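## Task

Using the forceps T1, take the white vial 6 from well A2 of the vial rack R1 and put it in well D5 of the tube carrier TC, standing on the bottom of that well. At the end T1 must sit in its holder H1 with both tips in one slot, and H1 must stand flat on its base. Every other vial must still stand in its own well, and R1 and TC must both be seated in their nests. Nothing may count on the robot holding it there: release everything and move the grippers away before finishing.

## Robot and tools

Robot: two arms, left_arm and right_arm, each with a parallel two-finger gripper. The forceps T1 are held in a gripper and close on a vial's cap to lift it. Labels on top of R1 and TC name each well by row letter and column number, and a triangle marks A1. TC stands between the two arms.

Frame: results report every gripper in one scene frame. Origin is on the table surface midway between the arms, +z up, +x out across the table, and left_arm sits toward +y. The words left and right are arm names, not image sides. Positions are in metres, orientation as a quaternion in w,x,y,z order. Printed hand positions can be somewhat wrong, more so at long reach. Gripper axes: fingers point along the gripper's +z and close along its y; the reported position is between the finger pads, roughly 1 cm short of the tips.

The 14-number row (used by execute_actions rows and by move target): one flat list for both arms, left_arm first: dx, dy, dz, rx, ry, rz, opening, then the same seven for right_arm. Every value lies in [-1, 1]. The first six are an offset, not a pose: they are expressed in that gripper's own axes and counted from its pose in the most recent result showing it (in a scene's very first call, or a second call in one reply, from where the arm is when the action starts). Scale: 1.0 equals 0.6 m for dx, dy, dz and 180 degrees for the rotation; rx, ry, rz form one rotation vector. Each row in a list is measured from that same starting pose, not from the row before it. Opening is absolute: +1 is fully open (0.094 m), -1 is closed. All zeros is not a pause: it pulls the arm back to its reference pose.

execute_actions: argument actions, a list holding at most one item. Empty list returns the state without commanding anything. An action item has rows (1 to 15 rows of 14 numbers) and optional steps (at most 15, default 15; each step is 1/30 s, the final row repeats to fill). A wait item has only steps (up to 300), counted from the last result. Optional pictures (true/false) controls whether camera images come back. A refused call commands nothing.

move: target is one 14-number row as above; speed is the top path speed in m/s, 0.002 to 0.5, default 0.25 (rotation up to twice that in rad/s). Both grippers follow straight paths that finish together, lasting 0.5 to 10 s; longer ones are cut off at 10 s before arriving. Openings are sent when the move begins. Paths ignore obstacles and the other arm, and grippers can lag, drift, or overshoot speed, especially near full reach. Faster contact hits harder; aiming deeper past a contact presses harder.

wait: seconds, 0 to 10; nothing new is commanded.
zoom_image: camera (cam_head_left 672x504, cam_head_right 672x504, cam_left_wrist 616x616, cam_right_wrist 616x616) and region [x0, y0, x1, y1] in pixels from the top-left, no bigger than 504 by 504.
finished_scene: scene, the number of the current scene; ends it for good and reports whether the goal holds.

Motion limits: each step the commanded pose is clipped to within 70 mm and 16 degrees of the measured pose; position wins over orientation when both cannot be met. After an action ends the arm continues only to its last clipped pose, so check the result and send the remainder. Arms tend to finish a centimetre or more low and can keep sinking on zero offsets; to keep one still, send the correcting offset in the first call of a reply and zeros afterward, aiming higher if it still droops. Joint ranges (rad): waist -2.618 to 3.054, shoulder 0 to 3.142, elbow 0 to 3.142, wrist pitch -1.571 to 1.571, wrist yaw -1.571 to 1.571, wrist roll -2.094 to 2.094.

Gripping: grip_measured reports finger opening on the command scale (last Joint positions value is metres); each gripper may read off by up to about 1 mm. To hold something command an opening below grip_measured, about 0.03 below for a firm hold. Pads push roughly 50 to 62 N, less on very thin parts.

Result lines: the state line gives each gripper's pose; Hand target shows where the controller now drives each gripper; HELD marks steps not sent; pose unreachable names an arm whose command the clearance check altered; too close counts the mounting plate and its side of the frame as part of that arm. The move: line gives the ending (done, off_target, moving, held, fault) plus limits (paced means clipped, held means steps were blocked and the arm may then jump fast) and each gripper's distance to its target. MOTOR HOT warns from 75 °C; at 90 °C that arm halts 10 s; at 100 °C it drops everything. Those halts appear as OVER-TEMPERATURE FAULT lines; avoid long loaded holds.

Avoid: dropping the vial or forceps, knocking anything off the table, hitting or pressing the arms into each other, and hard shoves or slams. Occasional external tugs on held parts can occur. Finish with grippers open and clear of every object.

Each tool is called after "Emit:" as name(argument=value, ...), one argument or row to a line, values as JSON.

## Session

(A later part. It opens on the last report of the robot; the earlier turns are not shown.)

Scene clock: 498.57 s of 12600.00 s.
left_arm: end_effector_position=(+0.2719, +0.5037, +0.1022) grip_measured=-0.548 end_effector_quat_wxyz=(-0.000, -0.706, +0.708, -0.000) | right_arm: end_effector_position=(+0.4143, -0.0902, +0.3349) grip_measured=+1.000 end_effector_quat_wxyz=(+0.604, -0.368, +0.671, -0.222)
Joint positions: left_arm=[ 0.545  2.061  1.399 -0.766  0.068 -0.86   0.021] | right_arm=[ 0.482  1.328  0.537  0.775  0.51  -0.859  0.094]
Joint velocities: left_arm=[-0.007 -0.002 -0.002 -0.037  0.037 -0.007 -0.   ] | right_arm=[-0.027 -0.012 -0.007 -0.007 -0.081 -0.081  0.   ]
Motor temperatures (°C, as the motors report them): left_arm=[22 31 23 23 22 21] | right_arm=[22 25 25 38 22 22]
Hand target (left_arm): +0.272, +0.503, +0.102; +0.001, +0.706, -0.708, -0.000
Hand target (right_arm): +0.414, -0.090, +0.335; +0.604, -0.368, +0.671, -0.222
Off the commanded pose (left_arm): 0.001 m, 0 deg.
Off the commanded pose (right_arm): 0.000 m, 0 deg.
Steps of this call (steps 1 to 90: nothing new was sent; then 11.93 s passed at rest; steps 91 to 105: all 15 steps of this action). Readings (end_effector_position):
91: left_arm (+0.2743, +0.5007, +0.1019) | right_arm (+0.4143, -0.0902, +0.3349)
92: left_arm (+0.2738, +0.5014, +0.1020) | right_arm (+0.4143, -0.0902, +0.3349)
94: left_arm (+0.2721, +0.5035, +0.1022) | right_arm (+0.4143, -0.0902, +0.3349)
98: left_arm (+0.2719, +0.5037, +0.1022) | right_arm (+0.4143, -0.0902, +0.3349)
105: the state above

Emit:
move(
  target=[0.0012, -0.0023, 0.0233, 0, 0, 0, -0.55, 0, 0, 0, 0, 0, 0, 1],
  speed=0.03,
)

Scene clock: 515.70 s of 12600.00 s.
left_arm: end_effector_position=(+0.2730, +0.5056, +0.0921) grip_measured=-0.548 end_effector_quat_wxyz=(-0.000, -0.706, +0.708, -0.000) | right_arm: end_effector_position=(+0.4143, -0.0902, +0.3349) grip_measured=+1.000 end_effector_quat_wxyz=(+0.604, -0.368, +0.671, -0.222)
Joint positions: left_arm=[ 0.545  2.088  1.399 -0.739  0.068 -0.86   0.021] | right_arm=[ 0.482  1.328  0.537  0.775  0.51  -0.859  0.094]
Joint velocities: left_arm=[-0.007 -0.002 -0.022 -0.022  0.11  -0.081 -0.001] | right_arm=[ 0.002 -0.027 -0.007  0.007 -0.051 -0.022  0.   ]
Motor temperatures (°C, as the motors report them): left_arm=[22 31 23 23 22 21] | right_arm=[22 25 25 39 22 22]
Hand target (left_arm): +0.273, +0.503, +0.088; +0.000, +0.706, -0.708, +0.000
Hand target (right_arm): +0.414, -0.090, +0.335; +0.604, -0.368, +0.671, -0.222
Off the commanded pose (left_arm): 0.005 m, 0 deg.
Off the commanded pose (right_arm): 0.000 m, 0 deg.
After step 90, 13.37 s passed at rest.
move: done

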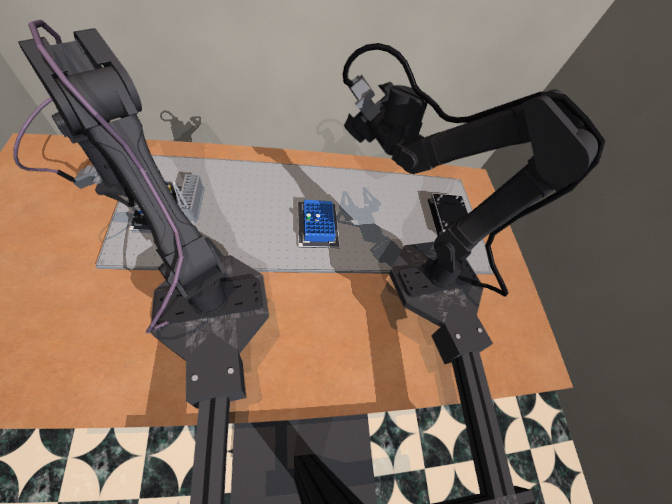

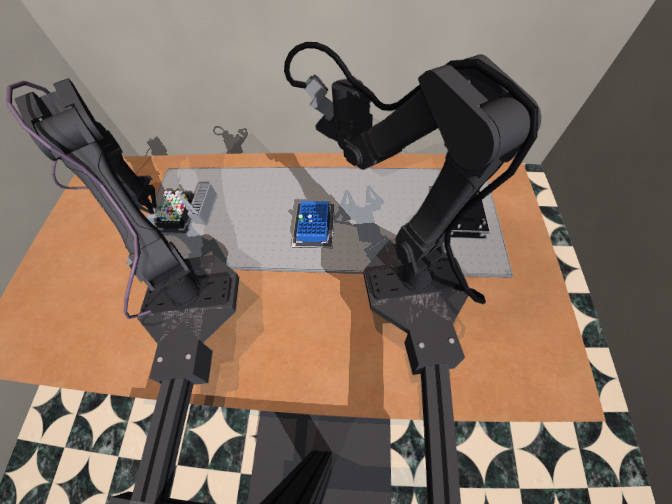

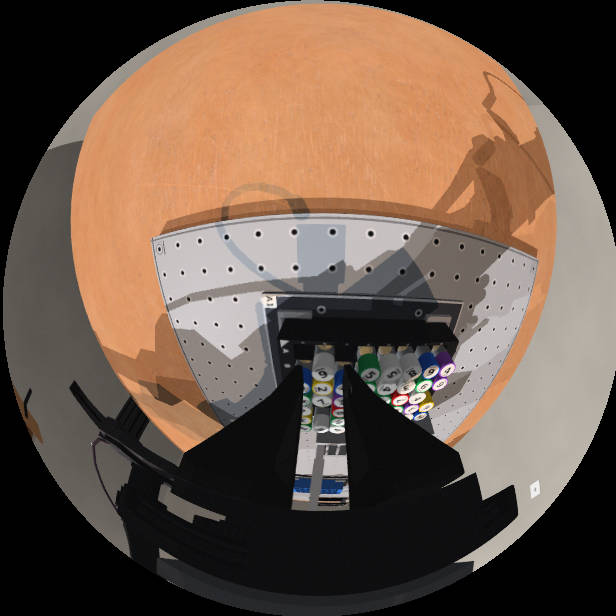

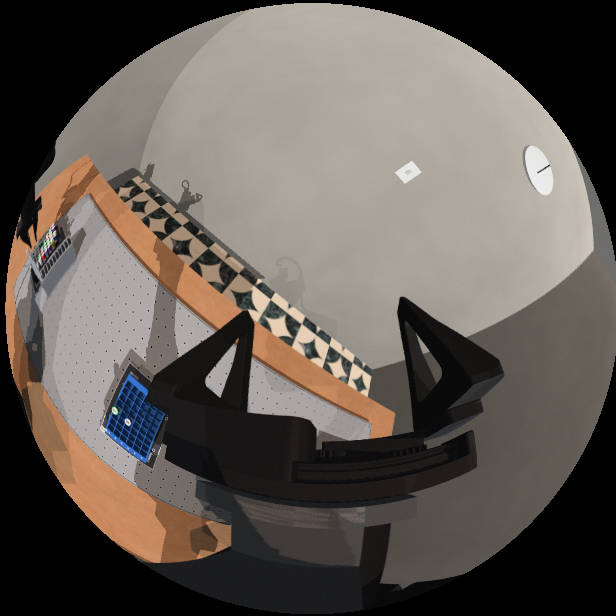

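Emit:
zoom_image(
  camera="cam_left_wrist",
  region=[240, 270, 440, 470],
)

Emit:
zoom_image(
  camera="cam_head_left",
  region=[90, 170, 180, 240],
)

Region (240, 270, 440, 470) of cam_left_wrist's 616x616 image, scaled by 2.520, with more detail than that image has.

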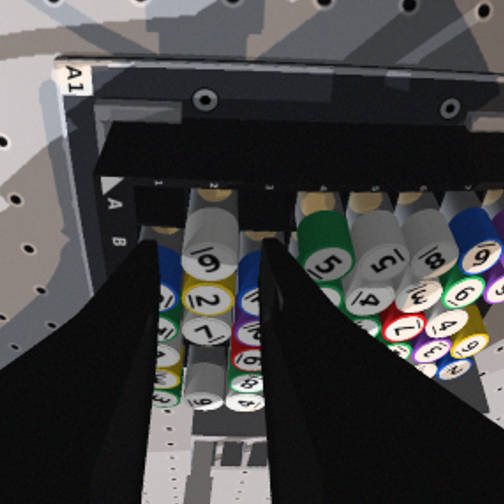

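Region (90, 170, 180, 240) of cam_head_left's 672x504 image, scaled by 5.600, with more detail than that image has.

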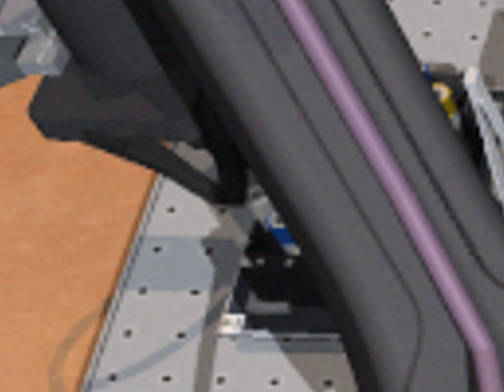

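Emit:
execute_actions(
  actions=[
    {"rows": [[0.0253, 0.0047, -0.002, 0, 0, 0, -0.55, 0, 0, 0, 0, 0, 0, 1], [0.0253, 0.0047, -0.002, 0, 0, 0, -0.55, 0, 0, 0, 0, 0, 0, 1], [0.0253, 0.0047, -0.002, 0, 0, 0, -0.55, 0, 0, 0, 0, 0, 0, 1], [0.0253, 0.0047, -0.002, 0, 0, 0, -0.55, 0, 0, 0, 0, 0, 0, 1], [0.0143, 0.0026, -0.002, 0, 0, 0, -0.55, 0, 0, 0, 0, 0, 0, 1]], "steps": 15},
  ],
  pictures=false,
)

Scene clock: 565.87 s of 12600.00 s.
left_arm: end_effector_position=(+0.2679, +0.4950, +0.0858) grip_measured=-0.548 end_effector_quat_wxyz=(-0.009, -0.706, +0.709, -0.000) | right_arm: end_effector_position=(+0.4143, -0.0902, +0.3349) grip_measured=+1.000 end_effector_quat_wxyz=(+0.604, -0.368, +0.671, -0.222)
Joint positions: left_arm=[ 0.532  2.081  1.358 -0.721  0.067 -0.869  0.021] | right_arm=[ 0.482  1.328  0.537  0.775  0.51  -0.859  0.094]
Joint velocities: left_arm=[-0.007  0.012  0.012 -0.051  0.007 -0.051  0.001] | right_arm=[-0.007 -0.012 -0.017 -0.007 -0.081 -0.007  0.   ]
Motor temperatures (°C, as the motors report them): left_arm=[22 31 23 23 22 21] | right_arm=[22 25 26 39 22 22]
Hand target (left_arm): +0.272, +0.497, +0.093; +0.000, +0.706, -0.708, +0.001
Hand target (right_arm): +0.414, -0.090, +0.335; +0.604, -0.368, +0.671, -0.222
Off the commanded pose (left_arm): 0.008 m, 1 deg.
Off the commanded pose (right_arm): 0.000 m, 0 deg.
Steps of this call (steps 1 to 90: nothing new was sent; then 46.67 s passed at rest; steps 91 to 105: all 15 steps of this action). Readings (end_effector_position):
91: left_arm (+0.2730, +0.5050, +0.0912) | right_arm (+0.4143, -0.0902, +0.3349)
92: left_arm (+0.2718, +0.5031, +0.0900) | right_arm (+0.4143, -0.0902, +0.3349)
94: left_arm (+0.2678, +0.4960, +0.0863) | right_arm (+0.4143, -0.0902, +0.3349)
98: left_arm (+0.2680, +0.4950, +0.0858) | right_arm (+0.4143, -0.0902, +0.3349)
105: the state above

Emit:
execute_actions(
  actions=[],
)

Emit:
zoom_image(
  camera="cam_left_wrist",
  region=[240, 270, 440, 470],
)

Scene clock: 575.07 s of 12600.00 s.
left_arm: end_effector_position=(+0.2679, +0.4950, +0.0858) grip_measured=-0.548 end_effector_quat_wxyz=(-0.009, -0.706, +0.709, -0.000) | right_arm: end_effector_position=(+0.4143, -0.0902, +0.3349) grip_measured=+1.000 end_effector_quat_wxyz=(+0.604, -0.368, +0.671, -0.222)
Joint positions: left_arm=[ 0.532  2.081  1.358 -0.721  0.067 -0.869  0.021] | right_arm=[ 0.482  1.328  0.537  0.775  0.51  -0.859  0.094]
Joint velocities: left_arm=[-0.002 -0.002  0.007 -0.022 -0.022 -0.037  0.   ] | right_arm=[-0.002 -0.002 -0.012  0.022 -0.022 -0.022  0.   ]
Motor temperatures (°C, as the motors report them): left_arm=[22 32 23 23 22 21] | right_arm=[22 25 26 39 22 22]
Hand target (left_arm): +0.272, +0.497, +0.093; +0.000, +0.706, -0.708, +0.001
Hand target (right_arm): +0.414, -0.090, +0.335; +0.604, -0.368, +0.671, -0.222
Off the commanded pose (left_arm): 0.008 m, 1 deg.
Off the commanded pose (right_arm): 0.000 m, 0 deg.
Steps of this call (steps 1 to 90: nothing new was sent; then 6.20 s passed at rest). Readings (end_effector_position):
1: left_arm (+0.2679, +0.4950, +0.0858) | right_arm (+0.4143, -0.0902, +0.3349)
2: left_arm (+0.2679, +0.4950, +0.0858) | right_arm (+0.4143, -0.0902, +0.3349)
4: left_arm (+0.2679, +0.4950, +0.0858) | right_arm (+0.4143, -0.0902, +0.3349)
8: left_arm (+0.2679, +0.4950, +0.0858) | right_arm (+0.4143, -0.0902, +0.3349)
90: the state above

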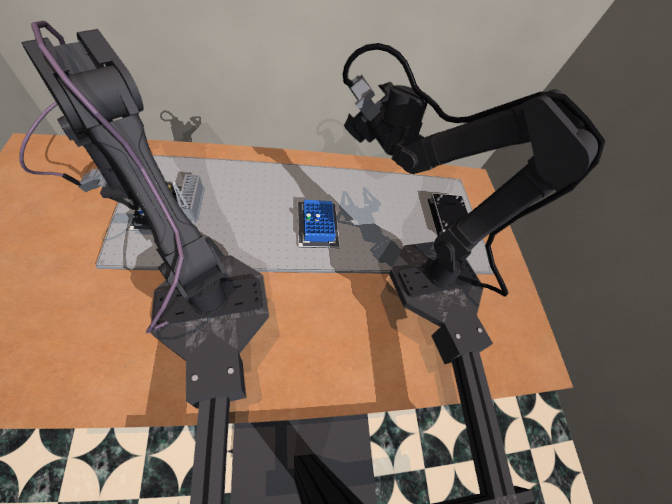

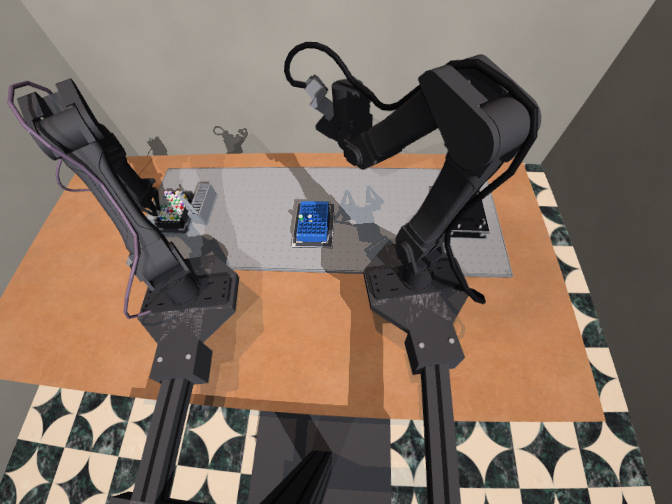

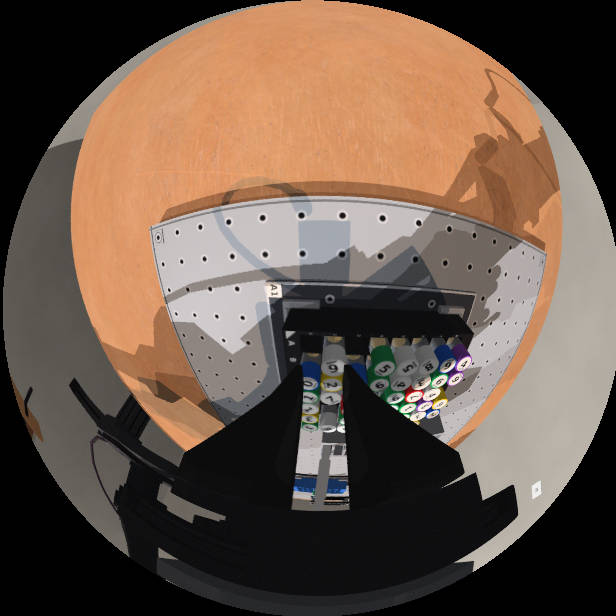

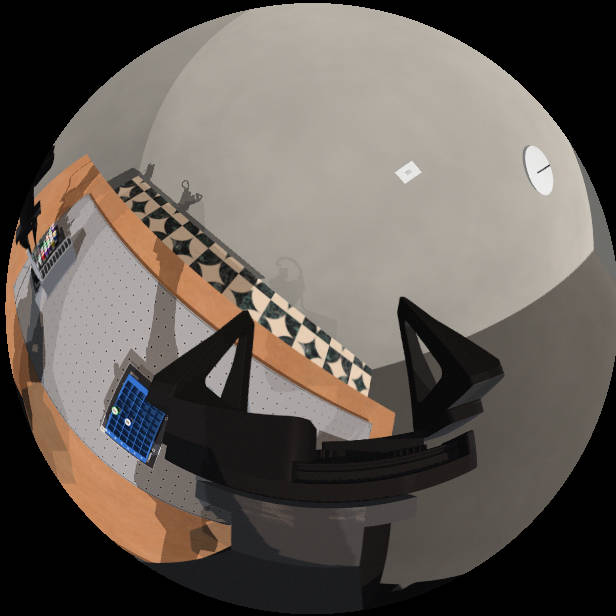

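Region (240, 270, 440, 470) of cam_left_wrist's 616x616 image, scaled by 2.520, with more detail than that image has.

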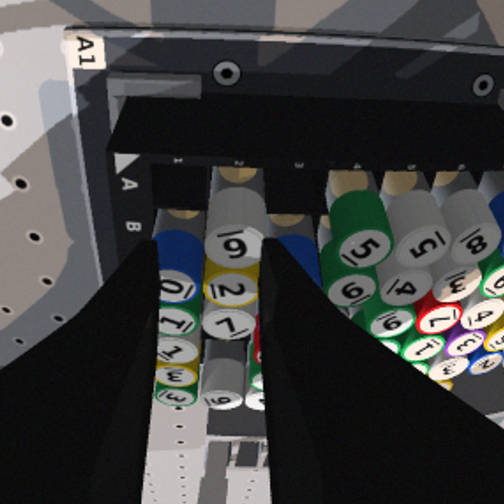

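Emit:
move(
  target=[-0.0123, -0.0173, -0.012, 0.0127, -0.0107, 0, -0.55, 0, 0, 0, 0, 0, 0, 1],
  speed=0.03,
)

Scene clock: 603.17 s of 12600.00 s.
left_arm: end_effector_position=(+0.2708, +0.4973, +0.0857) grip_measured=-0.548 end_effector_quat_wxyz=(-0.002, -0.705, +0.709, -0.001) | right_arm: end_effector_position=(+0.4143, -0.0902, +0.3349) grip_measured=+1.000 end_effector_quat_wxyz=(+0.604, -0.368, +0.671, -0.222)
Joint positions: left_arm=[ 0.532  2.081  1.358 -0.706  0.067 -0.869  0.021] | right_arm=[ 0.482  1.328  0.537  0.775  0.51  -0.859  0.094]
Joint velocities: left_arm=[ 0.002 -0.022 -0.012 -0.022 -0.022 -0.022  0.   ] | right_arm=[-0.012  0.012 -0.022  0.037 -0.007  0.081  0.   ]
Motor temperatures (°C, as the motors report them): left_arm=[22 32 24 23 22 21] | right_arm=[22 25 26 39 22 22]
Hand target (left_arm): +0.278, +0.502, +0.093; -0.017, +0.705, -0.709, +0.002
Hand target (right_arm): +0.414, -0.090, +0.335; +0.604, -0.368, +0.671, -0.222
Off the commanded pose (left_arm): 0.012 m, 2 deg.
Off the commanded pose (right_arm): 0.000 m, 0 deg.
After step 90, 24.00 s passed at rest.
move: off_target (left_arm)

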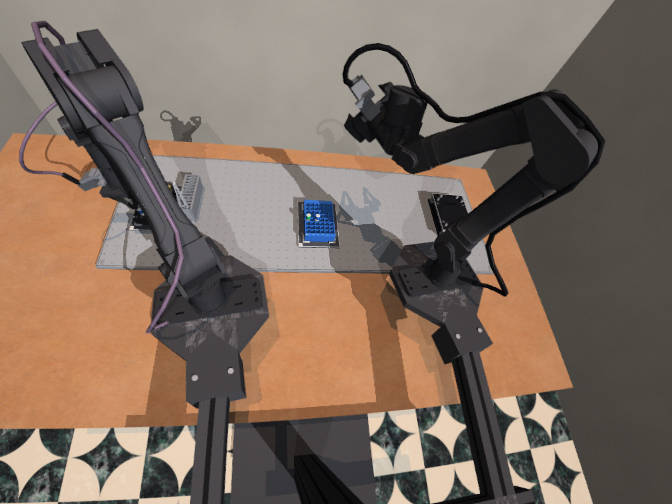

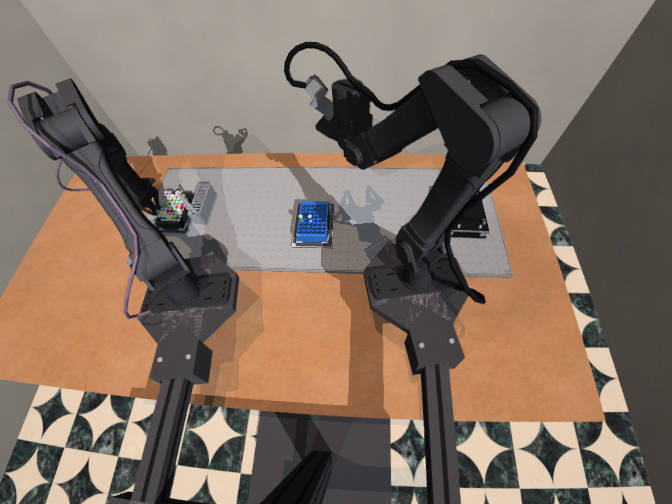

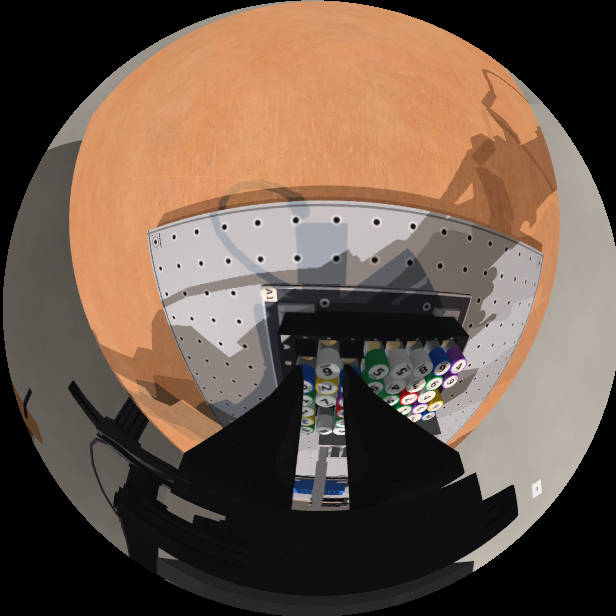

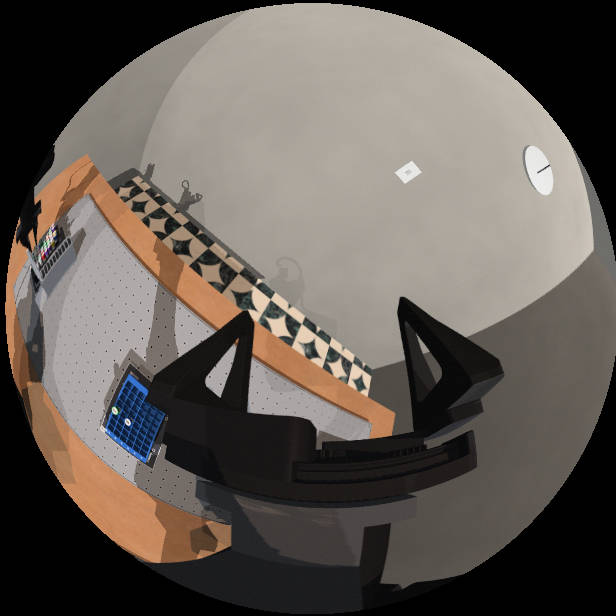

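Emit:
execute_actions(
  actions=[
    {"rows": [[-0.0122, -0.017, -0.012, 0.0124, -0.0105, 0, -0.55, 0, 0, 0, 0, 0, 0, 1]], "steps": 15},
  ],
)

Emit:
zoom_image(
  camera="cam_left_wrist",
  region=[240, 270, 440, 470],
)

Scene clock: 616.83 s of 12600.00 s.
left_arm: end_effector_position=(+0.2735, +0.4996, +0.0858) grip_measured=-0.548 end_effector_quat_wxyz=(+0.006, -0.705, +0.709, -0.001) | right_arm: end_effector_position=(+0.4143, -0.0902, +0.3349) grip_measured=+1.000 end_effector_quat_wxyz=(+0.604, -0.368, +0.671, -0.222)
Joint positions: left_arm=[ 0.532  2.081  1.358 -0.692  0.067 -0.869  0.021] | right_arm=[ 0.482  1.328  0.537  0.775  0.51  -0.859  0.094]
Joint velocities: left_arm=[ 0.002 -0.012 -0.002  0.022  0.007  0.007 -0.   ] | right_arm=[-0.007  0.002 -0.007 -0.051  0.066 -0.037  0.   ]
Motor temperatures (°C, as the motors report them): left_arm=[22 33 24 23 22 21] | right_arm=[22 25 26 39 22 22]
Hand target (left_arm): +0.281, +0.505, +0.093; -0.024, +0.705, -0.709, +0.003
Hand target (right_arm): +0.414, -0.090, +0.335; +0.604, -0.368, +0.671, -0.222
Off the commanded pose (left_arm): 0.011 m, 2 deg.
Off the commanded pose (right_arm): 0.000 m, 0 deg.
Steps of this call (steps 1 to 90: nothing new was sent; then 10.17 s passed at rest; steps 91 to 105: all 15 steps of this action). Readings (end_effector_position):
91: left_arm (+0.2712, +0.4977, +0.0857) | right_arm (+0.4143, -0.0902, +0.3349)
92: left_arm (+0.2716, +0.4980, +0.0857) | right_arm (+0.4143, -0.0902, +0.3349)
94: left_arm (+0.2724, +0.4987, +0.0857) | right_arm (+0.4143, -0.0902, +0.3349)
98: left_arm (+0.2732, +0.4993, +0.0857) | right_arm (+0.4143, -0.0902, +0.3349)
105: the state above

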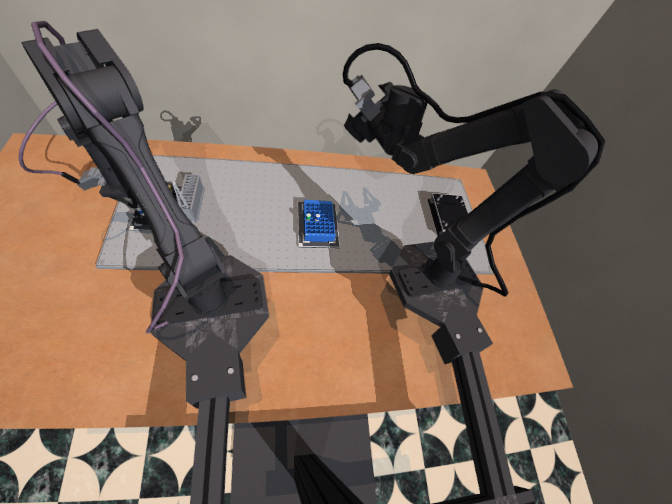

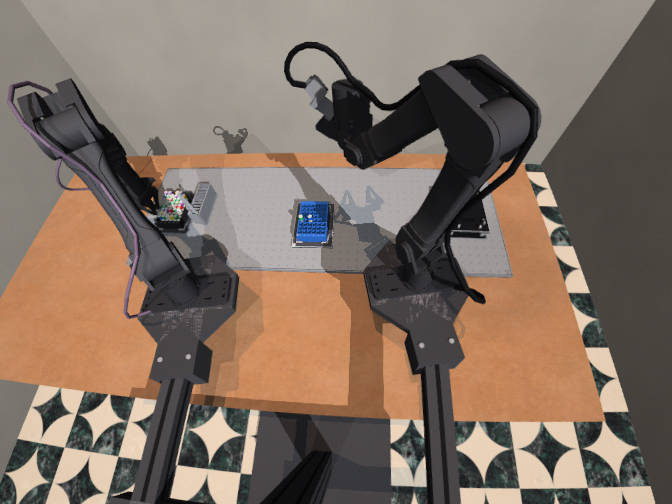

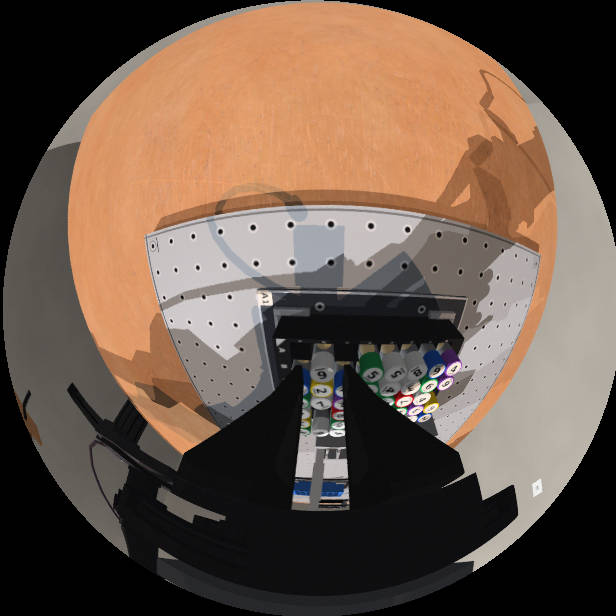

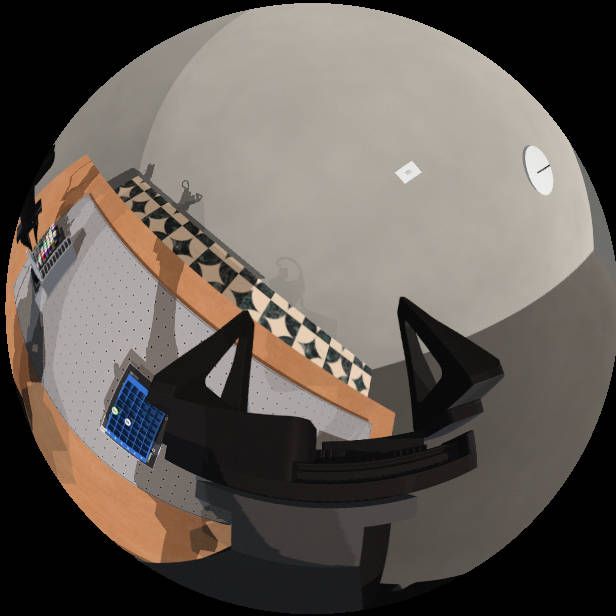

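Region (240, 270, 440, 470) of cam_left_wrist's 616x616 image, scaled by 2.520, with more detail than that image has.

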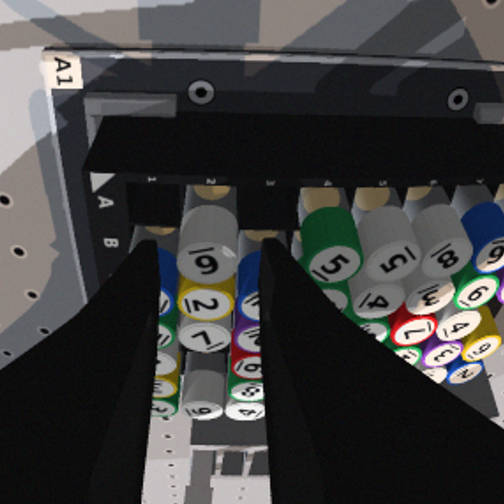

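Emit:
execute_actions(
  actions=[
    {"rows": [[-0.0067, -0.0073, 0.0087, 0.0024, -0.002, 0, -0.55, 0, 0, 0, 0, 0, 0, 1]], "steps": 15},
  ],
)

Emit:
zoom_image(
  camera="cam_left_wrist",
  region=[240, 270, 440, 470],
)

Scene clock: 639.67 s of 12600.00 s.
left_arm: end_effector_position=(+0.2725, +0.4994, +0.0799) grip_measured=-0.548 end_effector_quat_wxyz=(+0.002, -0.705, +0.709, -0.001) | right_arm: end_effector_position=(+0.4143, -0.0902, +0.3349) grip_measured=+1.000 end_effector_quat_wxyz=(+0.604, -0.368, +0.671, -0.222)
Joint positions: left_arm=[ 0.532  2.097  1.358 -0.683  0.066 -0.869  0.021] | right_arm=[ 0.482  1.328  0.537  0.775  0.51  -0.859  0.094]
Joint velocities: left_arm=[-0.002  0.017 -0.002 -0.037  0.007  0.022  0.   ] | right_arm=[-0.012 -0.012  0.007 -0.007 -0.007  0.051  0.   ]
Motor temperatures (°C, as the motors report them): left_arm=[22 33 24 23 22 21] | right_arm=[22 25 26 39 22 22]
Hand target (left_arm): +0.278, +0.504, +0.081; -0.010, +0.705, -0.709, +0.002
Hand target (right_arm): +0.414, -0.090, +0.335; +0.604, -0.368, +0.671, -0.222
Off the commanded pose (left_arm): 0.007 m, 1 deg.
Off the commanded pose (right_arm): 0.000 m, 0 deg.
Steps of this call (steps 1 to 90: nothing new was sent; then 19.33 s passed at rest; steps 91 to 105: all 15 steps of this action). Readings (end_effector_position):
91: left_arm (+0.2734, +0.4996, +0.0853) | right_arm (+0.4143, -0.0902, +0.3349)
92: left_arm (+0.2735, +0.4997, +0.0848) | right_arm (+0.4143, -0.0902, +0.3349)
94: left_arm (+0.2728, +0.4993, +0.0824) | right_arm (+0.4143, -0.0902, +0.3349)
98: left_arm (+0.2723, +0.4993, +0.0799) | right_arm (+0.4143, -0.0902, +0.3349)
105: the state above

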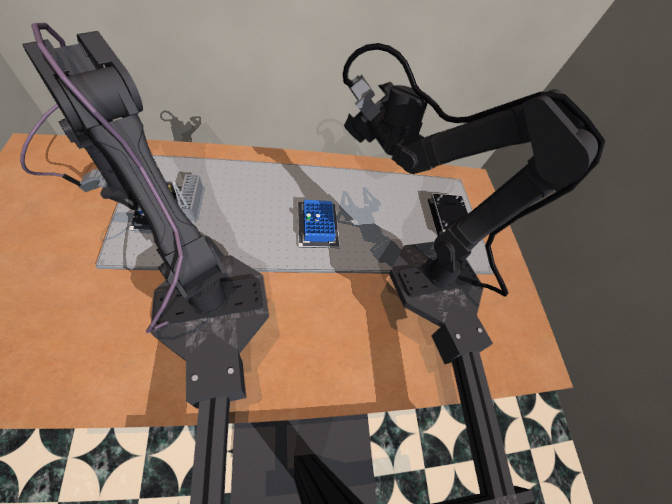

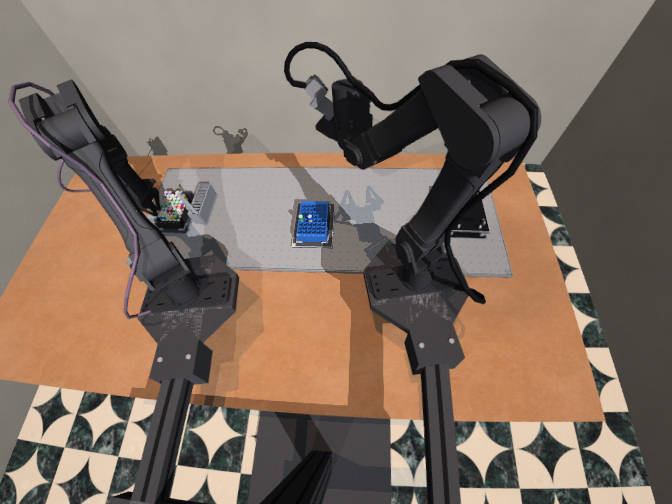

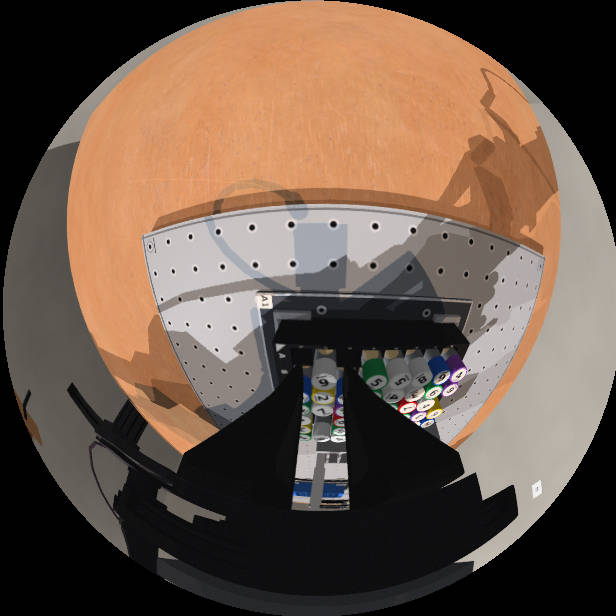

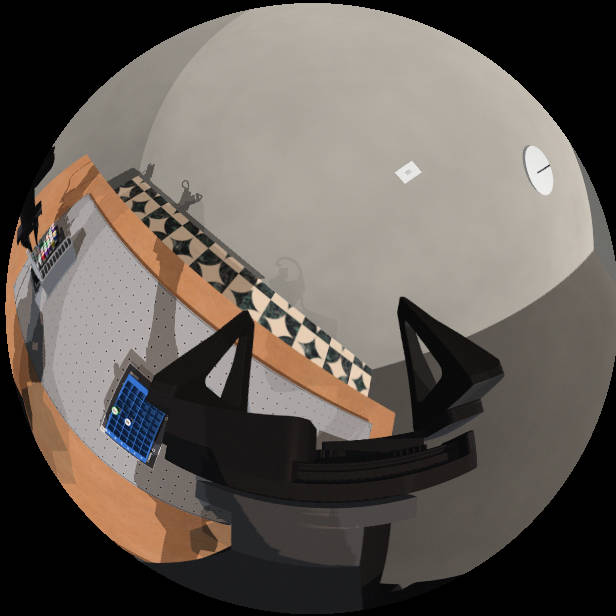

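Region (240, 270, 440, 470) of cam_left_wrist's 616x616 image, scaled by 2.520, with more detail than that image has.

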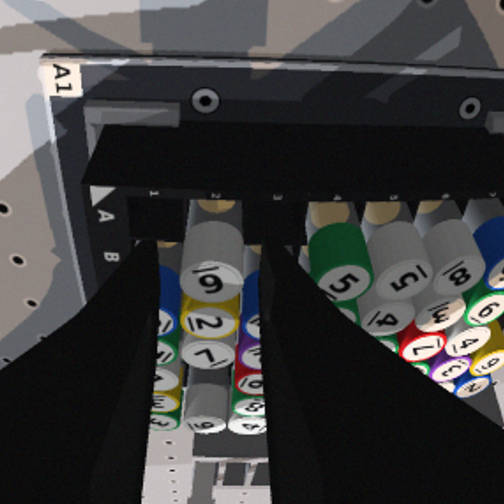

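Emit:
execute_actions(
  actions=[
    {"rows": [[-0.0082, -0.0088, 0.0087, 0.0037, -0.0031, 0, -0.55, 0, 0, 0, 0, 0, 0, 1]], "steps": 15},
  ],
)

Emit:
zoom_image(
  camera="cam_left_wrist",
  region=[240, 270, 440, 470],
)

Scene clock: 663.70 s of 12600.00 s.
left_arm: end_effector_position=(+0.2734, +0.5010, +0.0753) grip_measured=-0.548 end_effector_quat_wxyz=(+0.004, -0.705, +0.709, -0.000) | right_arm: end_effector_position=(+0.4143, -0.0902, +0.3349) grip_measured=+1.000 end_effector_quat_wxyz=(+0.604, -0.368, +0.671, -0.222)
Joint positions: left_arm=[ 0.532  2.11   1.358 -0.667  0.065 -0.869  0.021] | right_arm=[ 0.482  1.328  0.537  0.775  0.51  -0.859  0.094]
Joint velocities: left_arm=[ 0.007 -0.002 -0.012 -0.066 -0.081 -0.007 -0.   ] | right_arm=[ 0.027 -0.007 -0.017 -0.022  0.037 -0.007  0.   ]
Motor temperatures (°C, as the motors report them): left_arm=[22 32 24 23 22 21] | right_arm=[22 26 26 39 22 22]
Hand target (left_arm): +0.278, +0.504, +0.075; -0.010, +0.705, -0.709, +0.001
Hand target (right_arm): +0.414, -0.090, +0.335; +0.604, -0.368, +0.671, -0.222
Off the commanded pose (left_arm): 0.006 m, 1 deg.
Off the commanded pose (right_arm): 0.000 m, 0 deg.
Steps of this call (steps 1 to 90: nothing new was sent; then 20.53 s passed at rest; steps 91 to 105: all 15 steps of this action). Readings (end_effector_position):
91: left_arm (+0.2725, +0.4995, +0.0796) | right_arm (+0.4143, -0.0902, +0.3349)
92: left_arm (+0.2727, +0.4997, +0.0789) | right_arm (+0.4143, -0.0902, +0.3349)
94: left_arm (+0.2729, +0.5001, +0.0770) | right_arm (+0.4143, -0.0902, +0.3349)
98: left_arm (+0.2733, +0.5009, +0.0753) | right_arm (+0.4143, -0.0902, +0.3349)
105: the state above

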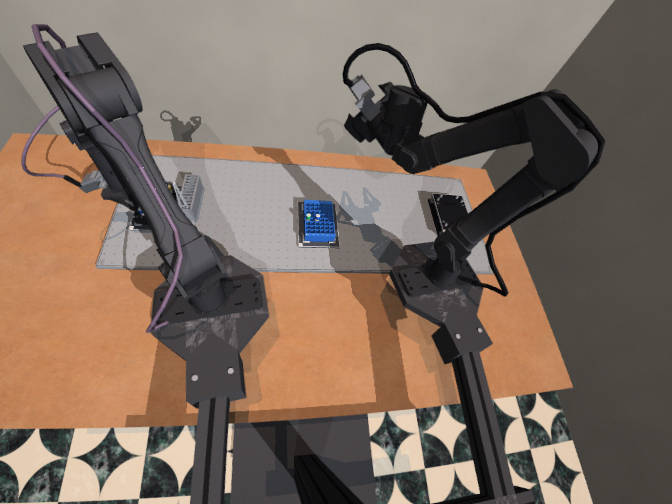

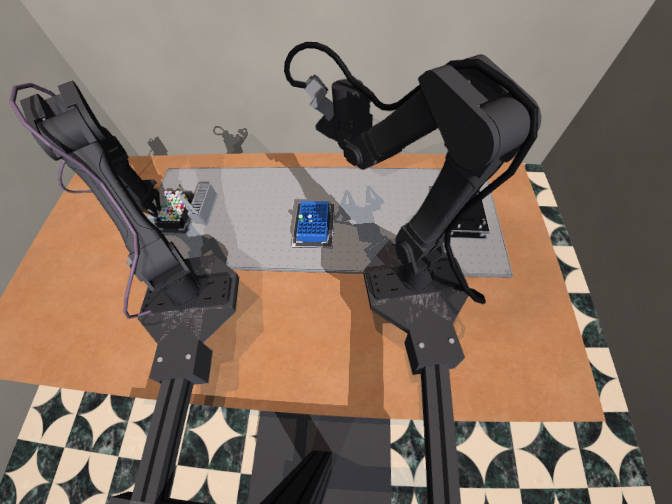

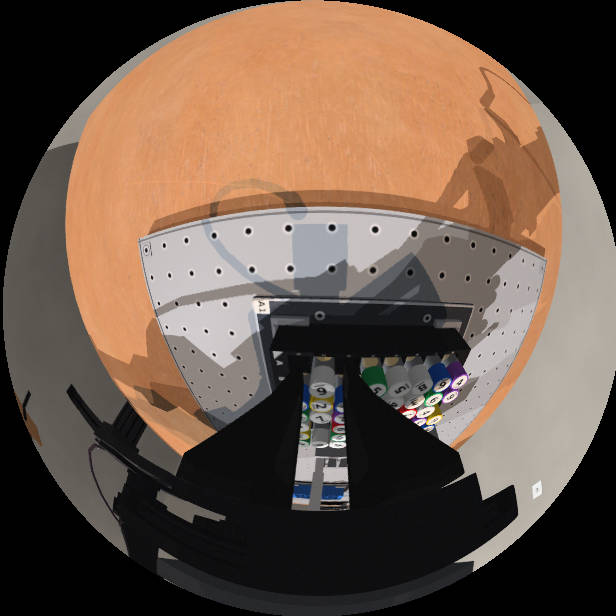

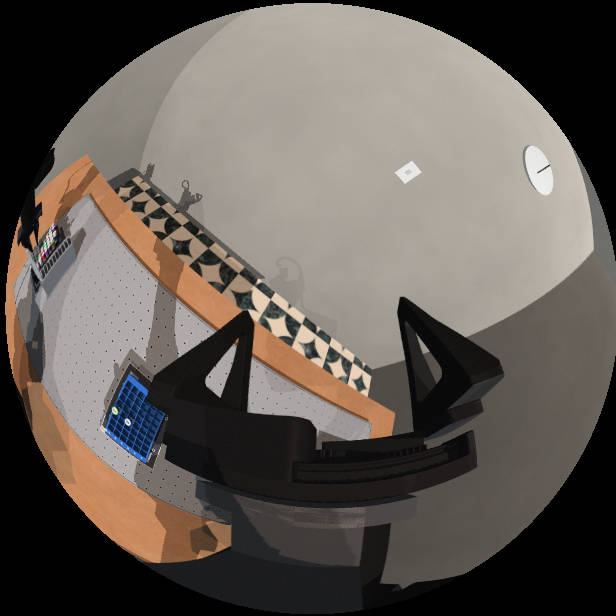

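Region (240, 270, 440, 470) of cam_left_wrist's 616x616 image, scaled by 2.520, with more detail than that image has.

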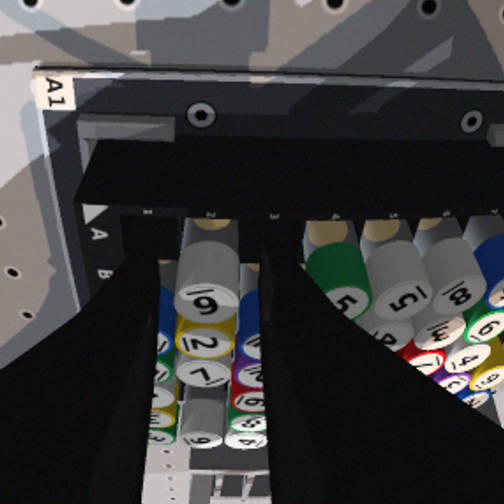

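Emit:
execute_actions(
  actions=[
    {"rows": [[-0.005, -0.0065, -0.0035, 0.0034, -0.0029, 0, -0.6, 0, 0, 0, 0, 0, 0, 1], [-0.005, -0.0065, -0.0035, 0.0034, -0.0029, 0, -0.62, 0, 0, 0, 0, 0, 0, 1], [-0.005, -0.0065, -0.0035, 0.0034, -0.0029, 0, -0.64, 0, 0, 0, 0, 0, 0, 1], [-0.005, -0.0065, -0.0035, 0.0034, -0.0029, 0, -0.66, 0, 0, 0, 0, 0, 0, 1], [-0.005, -0.0065, -0.0035, 0.0034, -0.0029, 0, -0.68, 0, 0, 0, 0, 0, 0, 1], [-0.005, -0.0065, -0.0035, 0.0034, -0.0029, 0, -0.69, 0, 0, 0, 0, 0, 0, 1], [-0.005, -0.0065, -0.0035, 0.0034, -0.0029, 0, -0.7, 0, 0, 0, 0, 0, 0, 1]], "steps": 15},
  ],
)

Emit:
zoom_image(
  camera="cam_left_wrist",
  region=[240, 270, 440, 470],
)

Scene clock: 684.23 s of 12600.00 s.
left_arm: end_effector_position=(+0.2734, +0.5010, +0.0753) grip_measured=-0.698 end_effector_quat_wxyz=(+0.004, -0.705, +0.709, +0.000) | right_arm: end_effector_position=(+0.4143, -0.0902, +0.3349) grip_measured=+1.000 end_effector_quat_wxyz=(+0.604, -0.368, +0.671, -0.222)
Joint positions: left_arm=[ 0.532  2.11   1.358 -0.667  0.065 -0.869  0.014] | right_arm=[ 0.482  1.328  0.537  0.775  0.51  -0.859  0.094]
Joint velocities: left_arm=[ 0.007 -0.012 -0.002 -0.081  0.007 -0.066 -0.   ] | right_arm=[ 0.002 -0.012 -0.007 -0.007 -0.037  0.007  0.   ]
Motor temperatures (°C, as the motors report them): left_arm=[22 32 24 23 22 21] | right_arm=[22 26 26 39 22 22]
Hand target (left_arm): +0.277, +0.504, +0.077; -0.011, +0.705, -0.709, +0.000
Hand target (right_arm): +0.414, -0.090, +0.335; +0.604, -0.368, +0.671, -0.222
Off the commanded pose (left_arm): 0.005 m, 1 deg.
Off the commanded pose (right_arm): 0.000 m, 0 deg.
Steps of this call (steps 1 to 90: nothing new was sent; then 17.03 s passed at rest; steps 91 to 105: all 15 steps of this action). Readings (end_effector_position):
91: left_arm (+0.2734, +0.5010, +0.0753) | right_arm (+0.4143, -0.0902, +0.3349)
92: left_arm (+0.2734, +0.5010, +0.0753) | right_arm (+0.4143, -0.0902, +0.3349)
94: left_arm (+0.2734, +0.5010, +0.0753) | right_arm (+0.4143, -0.0902, +0.3349)
98: left_arm (+0.2734, +0.5010, +0.0753) | right_arm (+0.4143, -0.0902, +0.3349)
105: the state above

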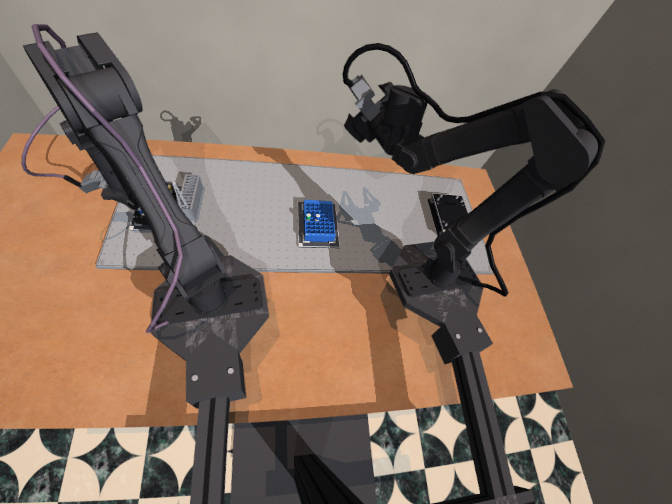

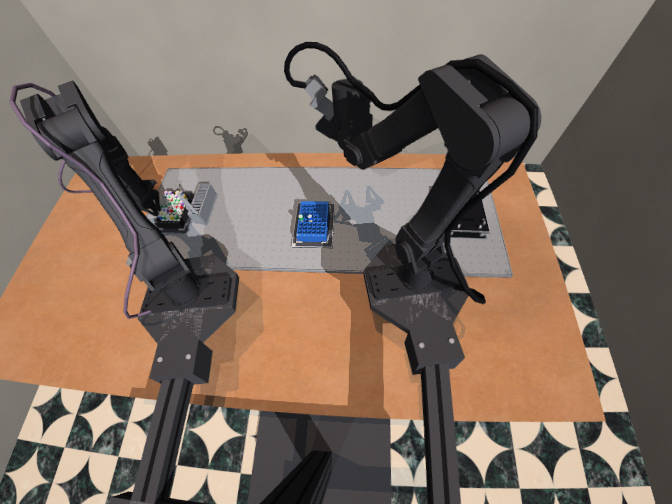

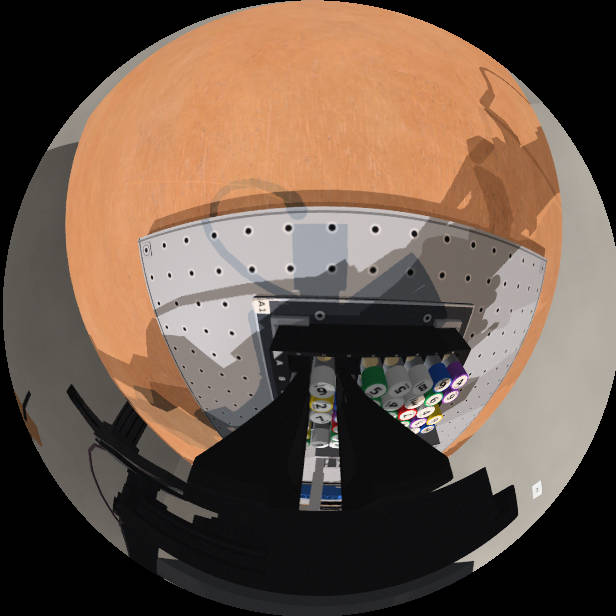

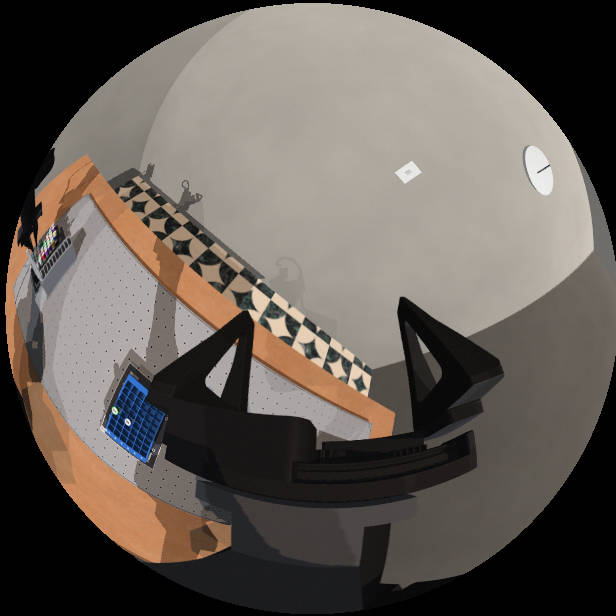

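Region (240, 270, 440, 470) of cam_left_wrist's 616x616 image, scaled by 2.520, with more detail than that image has.

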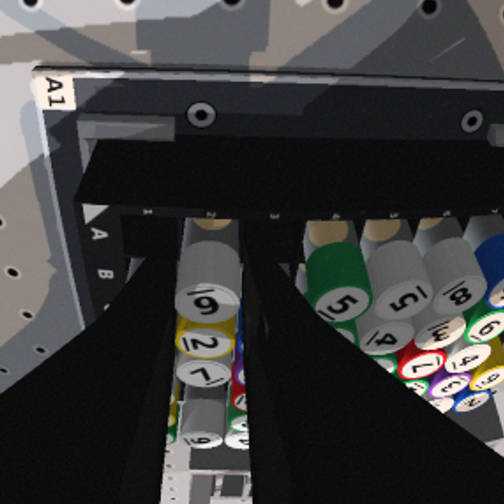

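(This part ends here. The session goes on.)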